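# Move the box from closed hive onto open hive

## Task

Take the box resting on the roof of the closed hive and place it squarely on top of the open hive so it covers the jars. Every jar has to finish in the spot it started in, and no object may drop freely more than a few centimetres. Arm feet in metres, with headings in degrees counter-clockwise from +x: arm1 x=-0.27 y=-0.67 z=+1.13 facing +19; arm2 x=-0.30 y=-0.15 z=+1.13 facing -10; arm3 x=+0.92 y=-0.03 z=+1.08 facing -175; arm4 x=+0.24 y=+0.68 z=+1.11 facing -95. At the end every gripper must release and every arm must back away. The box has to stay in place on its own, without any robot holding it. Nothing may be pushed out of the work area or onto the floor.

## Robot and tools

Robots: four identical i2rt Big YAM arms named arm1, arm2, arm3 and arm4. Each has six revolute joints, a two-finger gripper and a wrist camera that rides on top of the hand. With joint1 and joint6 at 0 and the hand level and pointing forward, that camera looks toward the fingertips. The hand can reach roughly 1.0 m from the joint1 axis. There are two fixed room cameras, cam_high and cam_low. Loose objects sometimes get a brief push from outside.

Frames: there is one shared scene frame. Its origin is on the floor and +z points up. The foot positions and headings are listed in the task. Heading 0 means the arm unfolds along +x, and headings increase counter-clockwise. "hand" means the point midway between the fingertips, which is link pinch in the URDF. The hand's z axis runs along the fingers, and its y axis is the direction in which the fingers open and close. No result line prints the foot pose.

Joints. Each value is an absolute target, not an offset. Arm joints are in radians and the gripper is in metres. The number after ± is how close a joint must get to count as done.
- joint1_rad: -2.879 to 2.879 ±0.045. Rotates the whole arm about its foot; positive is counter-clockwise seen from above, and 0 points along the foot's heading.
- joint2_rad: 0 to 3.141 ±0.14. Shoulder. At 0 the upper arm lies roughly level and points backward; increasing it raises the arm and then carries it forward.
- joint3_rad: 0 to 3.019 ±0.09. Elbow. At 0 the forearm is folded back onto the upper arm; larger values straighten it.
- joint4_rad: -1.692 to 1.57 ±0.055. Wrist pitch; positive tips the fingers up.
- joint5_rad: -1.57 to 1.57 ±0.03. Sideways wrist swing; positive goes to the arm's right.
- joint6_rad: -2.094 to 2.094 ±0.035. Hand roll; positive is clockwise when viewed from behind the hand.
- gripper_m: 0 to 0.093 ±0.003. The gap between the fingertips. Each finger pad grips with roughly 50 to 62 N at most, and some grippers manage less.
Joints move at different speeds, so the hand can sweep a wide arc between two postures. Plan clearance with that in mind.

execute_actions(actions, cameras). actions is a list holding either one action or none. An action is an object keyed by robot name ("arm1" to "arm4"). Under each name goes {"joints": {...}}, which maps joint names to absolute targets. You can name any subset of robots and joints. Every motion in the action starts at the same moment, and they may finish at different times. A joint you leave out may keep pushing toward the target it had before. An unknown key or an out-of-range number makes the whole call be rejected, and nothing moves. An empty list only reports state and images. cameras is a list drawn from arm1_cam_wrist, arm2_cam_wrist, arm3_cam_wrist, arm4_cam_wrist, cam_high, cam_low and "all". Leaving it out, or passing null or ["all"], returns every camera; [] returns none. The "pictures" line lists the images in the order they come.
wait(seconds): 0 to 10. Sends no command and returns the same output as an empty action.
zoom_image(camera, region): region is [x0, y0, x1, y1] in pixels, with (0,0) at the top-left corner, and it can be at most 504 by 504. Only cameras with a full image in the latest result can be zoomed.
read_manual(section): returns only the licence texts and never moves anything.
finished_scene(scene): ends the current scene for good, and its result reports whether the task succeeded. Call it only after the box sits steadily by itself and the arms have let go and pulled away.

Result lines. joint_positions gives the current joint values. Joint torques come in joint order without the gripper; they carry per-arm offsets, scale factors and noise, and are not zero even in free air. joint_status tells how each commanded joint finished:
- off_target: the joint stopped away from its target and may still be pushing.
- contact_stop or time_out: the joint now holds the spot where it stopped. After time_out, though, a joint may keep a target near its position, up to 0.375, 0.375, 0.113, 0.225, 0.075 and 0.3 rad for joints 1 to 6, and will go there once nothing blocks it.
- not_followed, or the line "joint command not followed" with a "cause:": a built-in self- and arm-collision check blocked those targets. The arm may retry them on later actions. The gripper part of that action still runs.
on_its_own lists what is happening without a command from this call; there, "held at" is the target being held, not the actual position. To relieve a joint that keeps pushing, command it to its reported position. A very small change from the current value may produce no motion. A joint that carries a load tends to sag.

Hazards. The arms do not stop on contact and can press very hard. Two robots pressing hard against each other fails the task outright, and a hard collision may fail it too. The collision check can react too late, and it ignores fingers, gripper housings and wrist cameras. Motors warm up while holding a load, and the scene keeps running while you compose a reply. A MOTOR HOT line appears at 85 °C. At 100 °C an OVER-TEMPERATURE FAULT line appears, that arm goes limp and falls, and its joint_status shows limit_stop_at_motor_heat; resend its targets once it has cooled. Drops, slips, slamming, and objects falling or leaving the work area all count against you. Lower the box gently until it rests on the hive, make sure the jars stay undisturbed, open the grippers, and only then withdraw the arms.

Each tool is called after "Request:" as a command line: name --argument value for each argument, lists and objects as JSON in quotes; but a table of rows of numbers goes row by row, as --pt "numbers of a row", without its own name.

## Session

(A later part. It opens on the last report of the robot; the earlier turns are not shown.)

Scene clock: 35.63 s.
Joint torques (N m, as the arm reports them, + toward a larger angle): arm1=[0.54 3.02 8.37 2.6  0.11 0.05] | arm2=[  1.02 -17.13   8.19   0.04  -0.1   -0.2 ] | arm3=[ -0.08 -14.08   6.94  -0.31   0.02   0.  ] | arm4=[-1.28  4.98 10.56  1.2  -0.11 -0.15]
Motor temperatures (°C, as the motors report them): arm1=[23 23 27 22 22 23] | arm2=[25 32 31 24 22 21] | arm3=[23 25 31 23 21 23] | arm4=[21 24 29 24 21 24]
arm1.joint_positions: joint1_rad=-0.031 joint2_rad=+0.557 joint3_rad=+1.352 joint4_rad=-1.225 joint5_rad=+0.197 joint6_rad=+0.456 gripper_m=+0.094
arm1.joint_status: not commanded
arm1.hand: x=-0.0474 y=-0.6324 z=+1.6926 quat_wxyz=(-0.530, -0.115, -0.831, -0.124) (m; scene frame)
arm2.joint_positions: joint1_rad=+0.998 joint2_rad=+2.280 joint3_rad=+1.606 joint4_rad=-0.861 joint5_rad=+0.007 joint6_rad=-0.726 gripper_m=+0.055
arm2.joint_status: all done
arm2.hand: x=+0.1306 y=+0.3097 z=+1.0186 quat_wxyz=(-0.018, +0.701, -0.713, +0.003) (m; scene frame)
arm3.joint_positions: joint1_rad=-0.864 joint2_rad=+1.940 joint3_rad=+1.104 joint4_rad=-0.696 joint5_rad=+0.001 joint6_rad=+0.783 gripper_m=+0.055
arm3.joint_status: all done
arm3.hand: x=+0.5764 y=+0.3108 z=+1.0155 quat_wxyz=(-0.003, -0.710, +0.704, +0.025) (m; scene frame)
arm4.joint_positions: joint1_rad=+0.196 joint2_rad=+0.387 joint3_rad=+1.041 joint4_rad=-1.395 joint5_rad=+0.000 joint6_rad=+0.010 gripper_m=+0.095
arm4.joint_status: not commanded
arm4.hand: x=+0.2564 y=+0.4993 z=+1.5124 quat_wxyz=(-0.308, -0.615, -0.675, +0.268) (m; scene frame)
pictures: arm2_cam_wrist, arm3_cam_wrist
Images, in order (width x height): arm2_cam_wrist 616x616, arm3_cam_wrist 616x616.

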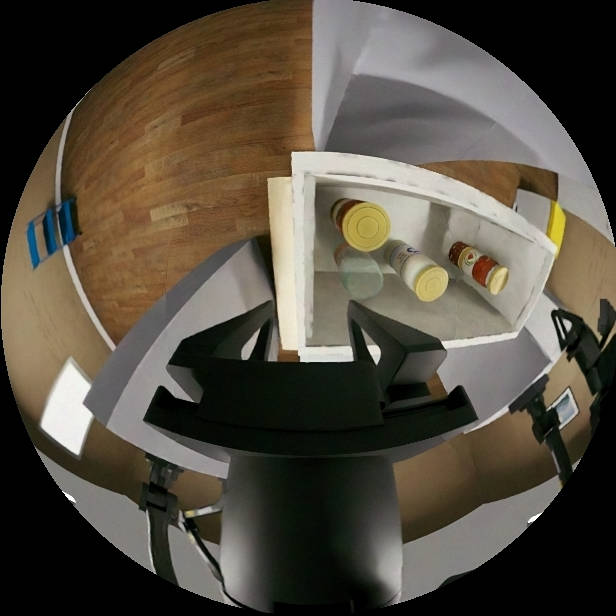

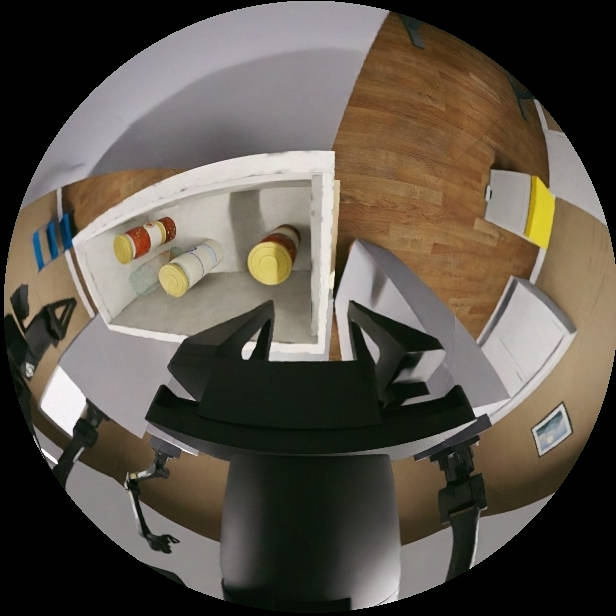

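Request:
execute_actions --actions '[{"arm2":{"joints":{"joint2_rad":1.5,"joint3_rad":1.15,"joint4_rad":-1.2}},"arm3":{"joints":{"joint2_rad":1.25,"joint3_rad":0.9,"joint4_rad":-1.2}}}]'

Request:
zoom_image --camera "cam_high" --region '[390, 70, 570, 220]'

Request:
zoom_image --camera "arm4_cam_wrist" --region '[220, 240, 390, 350]'

Scene clock: 37.50 s.
Joint torques (N m, as the arm reports them, + toward a larger angle): arm1=[0.66 2.92 8.38 2.6  0.11 0.04] | arm2=[ 1.06 -9.62  8.73  0.05 -0.1  -0.19] | arm3=[-0.12 -6.94 10.27 -0.3   0.02  0.  ] | arm4=[-1.08  4.03 10.45  1.18 -0.1  -0.12]
Motor temperatures (°C, as the motors report them): arm1=[23 23 27 22 22 23] | arm2=[25 32 31 24 22 21] | arm3=[23 25 31 23 21 23] | arm4=[21 24 30 24 21 24]
arm1.joint_positions: joint1_rad=-0.031 joint2_rad=+0.557 joint3_rad=+1.352 joint4_rad=-1.225 joint5_rad=+0.197 joint6_rad=+0.456 gripper_m=+0.094
arm1.joint_status: not commanded
arm1.hand: x=-0.0474 y=-0.6324 z=+1.6926 quat_wxyz=(-0.530, -0.115, -0.831, -0.124) (m; scene frame)
arm2.joint_positions: joint1_rad=+0.998 joint2_rad=+1.486 joint3_rad=+1.152 joint4_rad=-1.192 joint5_rad=+0.007 joint6_rad=-0.726 gripper_m=+0.055
arm2.joint_status: all done
arm2.hand: x=-0.0034 y=+0.1645 z=+1.2723 quat_wxyz=(-0.022, +0.701, -0.713, +0.003) (m; scene frame)
arm3.joint_positions: joint1_rad=-0.864 joint2_rad=+1.239 joint3_rad=+0.885 joint4_rad=-1.192 joint5_rad=+0.001 joint6_rad=+0.783 gripper_m=+0.055
arm3.joint_status: all done
arm3.hand: x=+0.6930 y=+0.1974 z=+1.2162 quat_wxyz=(-0.003, -0.710, +0.704, +0.018) (m; scene frame)
arm4.joint_positions: joint1_rad=+0.196 joint2_rad=+0.387 joint3_rad=+1.041 joint4_rad=-1.395 joint5_rad=+0.000 joint6_rad=+0.010 gripper_m=+0.095
arm4.joint_status: not commanded
arm4.hand: x=+0.2564 y=+0.4993 z=+1.5124 quat_wxyz=(-0.308, -0.615, -0.675, +0.268) (m; scene frame)
pictures: arm1_cam_wrist, arm2_cam_wrist, arm3_cam_wrist, arm4_cam_wrist, cam_high, cam_low
Images, in order (width x height): arm1_cam_wrist 616x616, arm2_cam_wrist 616x616, arm3_cam_wrist 616x616, arm4_cam_wrist 616x616, cam_high 896x504, cam_low 896x504.

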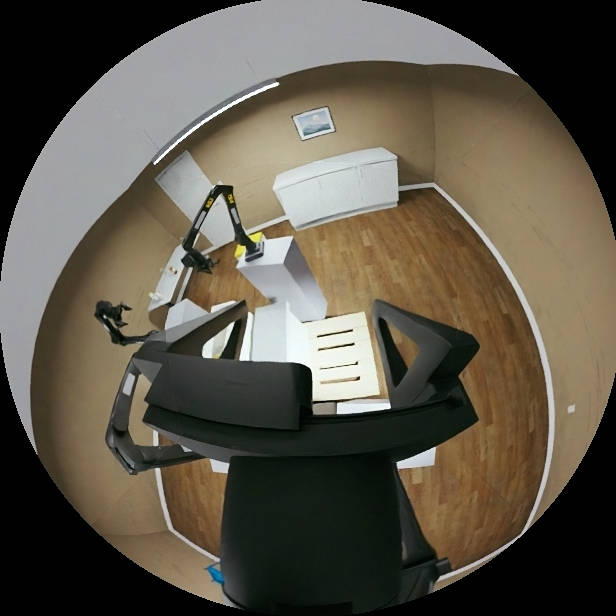

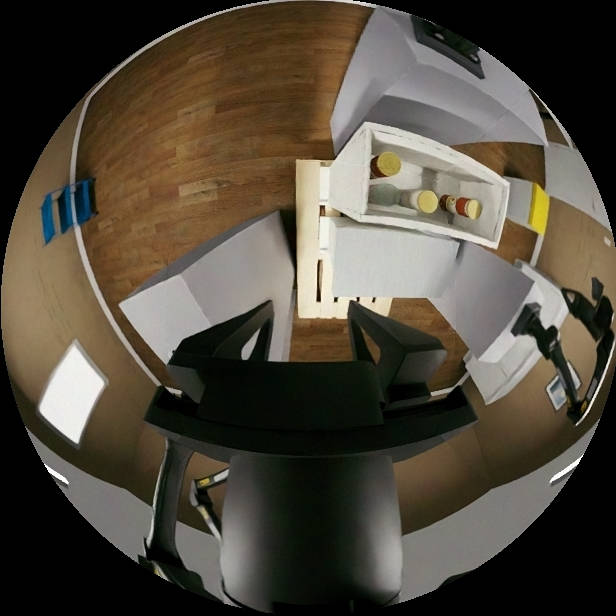

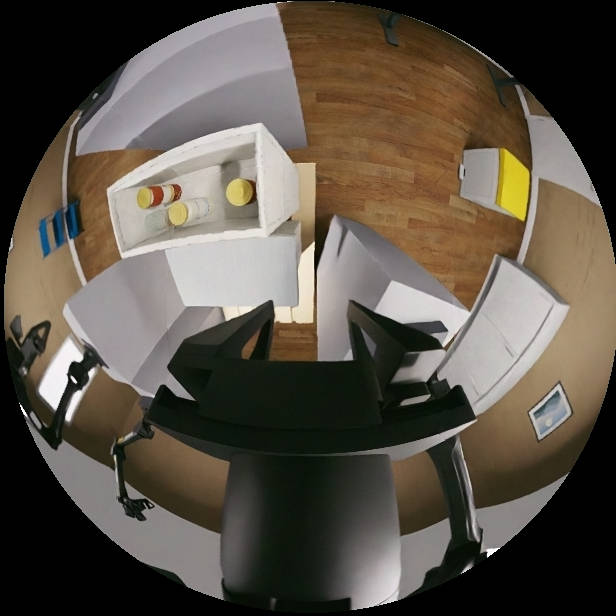

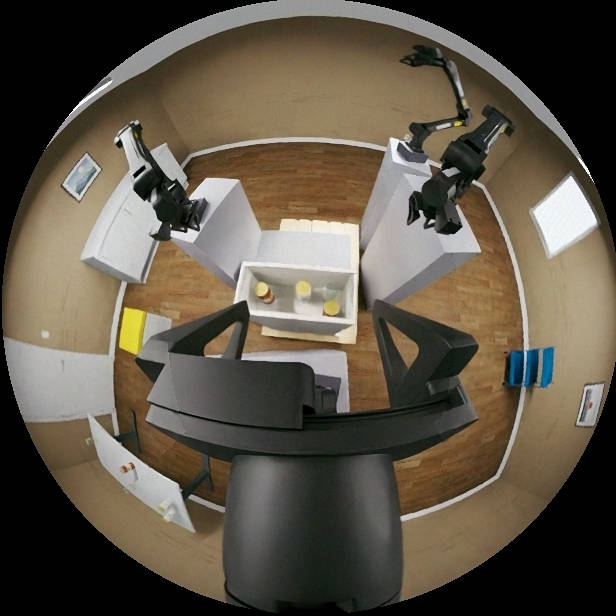

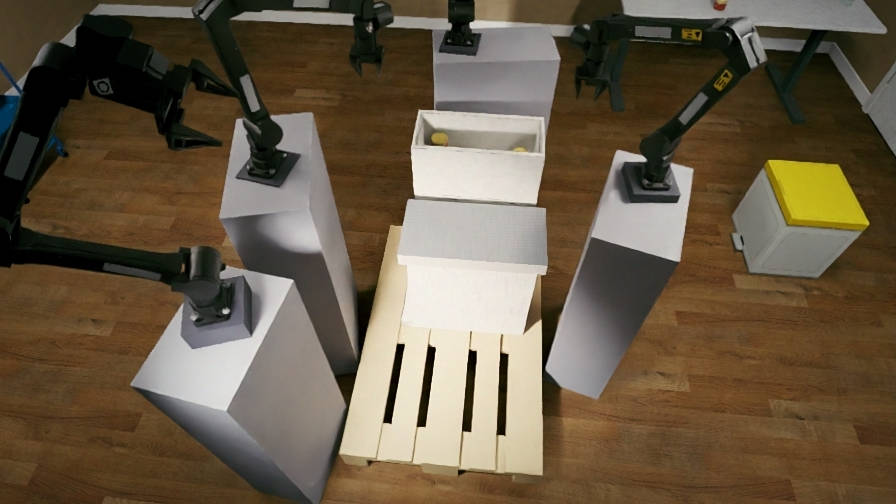

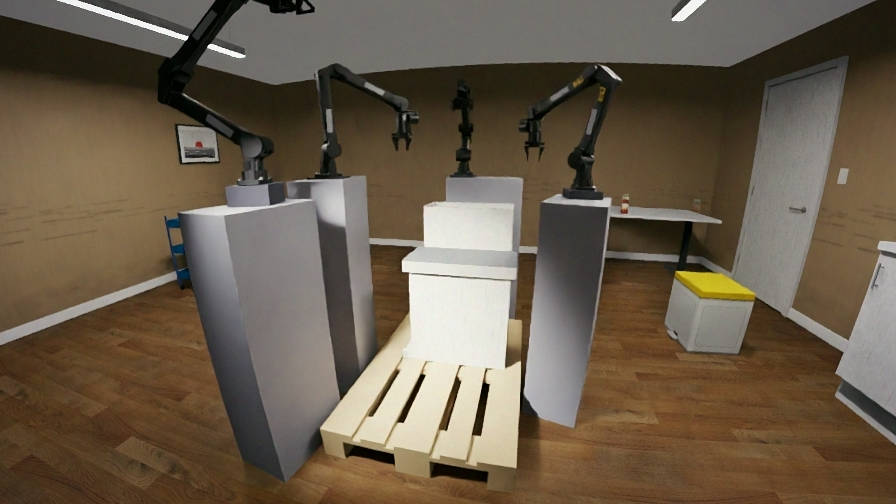

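Region (390, 70, 570, 220) of cam_high's 896x504 image, scaled by 2.800, with more detail than that image has.

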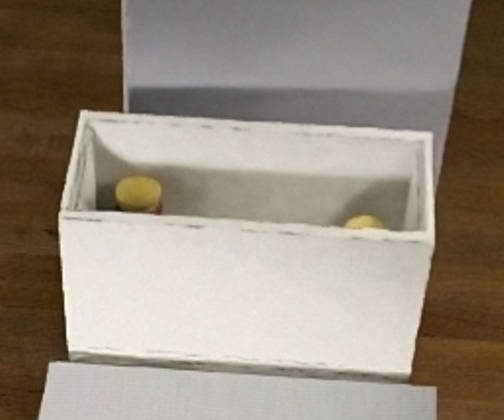

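Region (220, 240, 390, 350) of arm4_cam_wrist's 616x616 image, scaled by 2.965, with more detail than that image has; it fills the top 326 rows of this view, and the rest is white.

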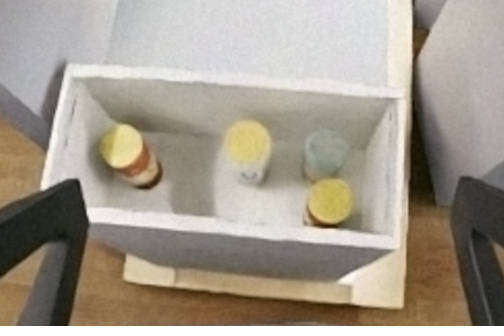

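Request:
zoom_image --camera "arm2_cam_wrist" --region '[290, 110, 420, 240]'

Request:
zoom_image --camera "arm3_cam_wrist" --region '[210, 110, 340, 250]'

Region (290, 110, 420, 240) of arm2_cam_wrist's 616x616 image, scaled by 3.877, with more detail than that image has.

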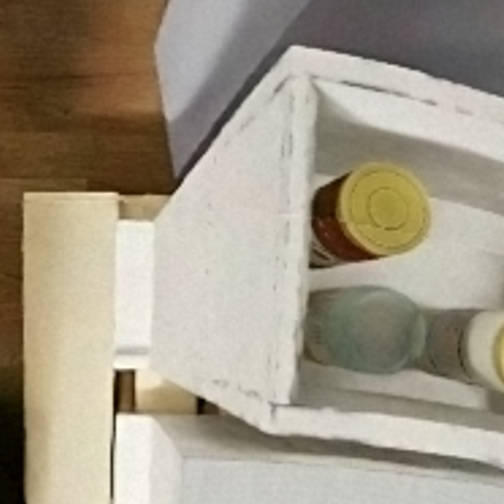

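Region (210, 110, 340, 250) of arm3_cam_wrist's 616x616 image, scaled by 3.600, with more detail than that image has; it fills the left 468 columns of this view, and the rest is white.

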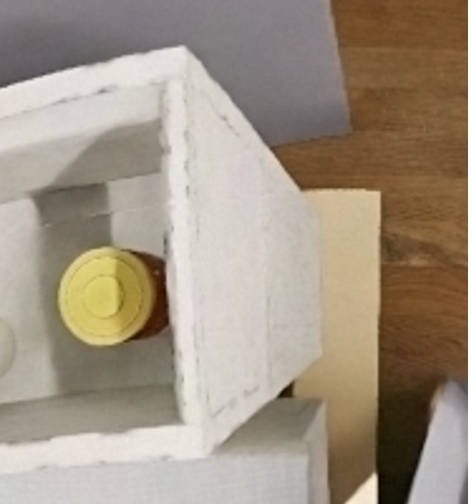

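Flush on all visible sides.

Request:
finished_scene --scene 2

The scene is finished: the task was done.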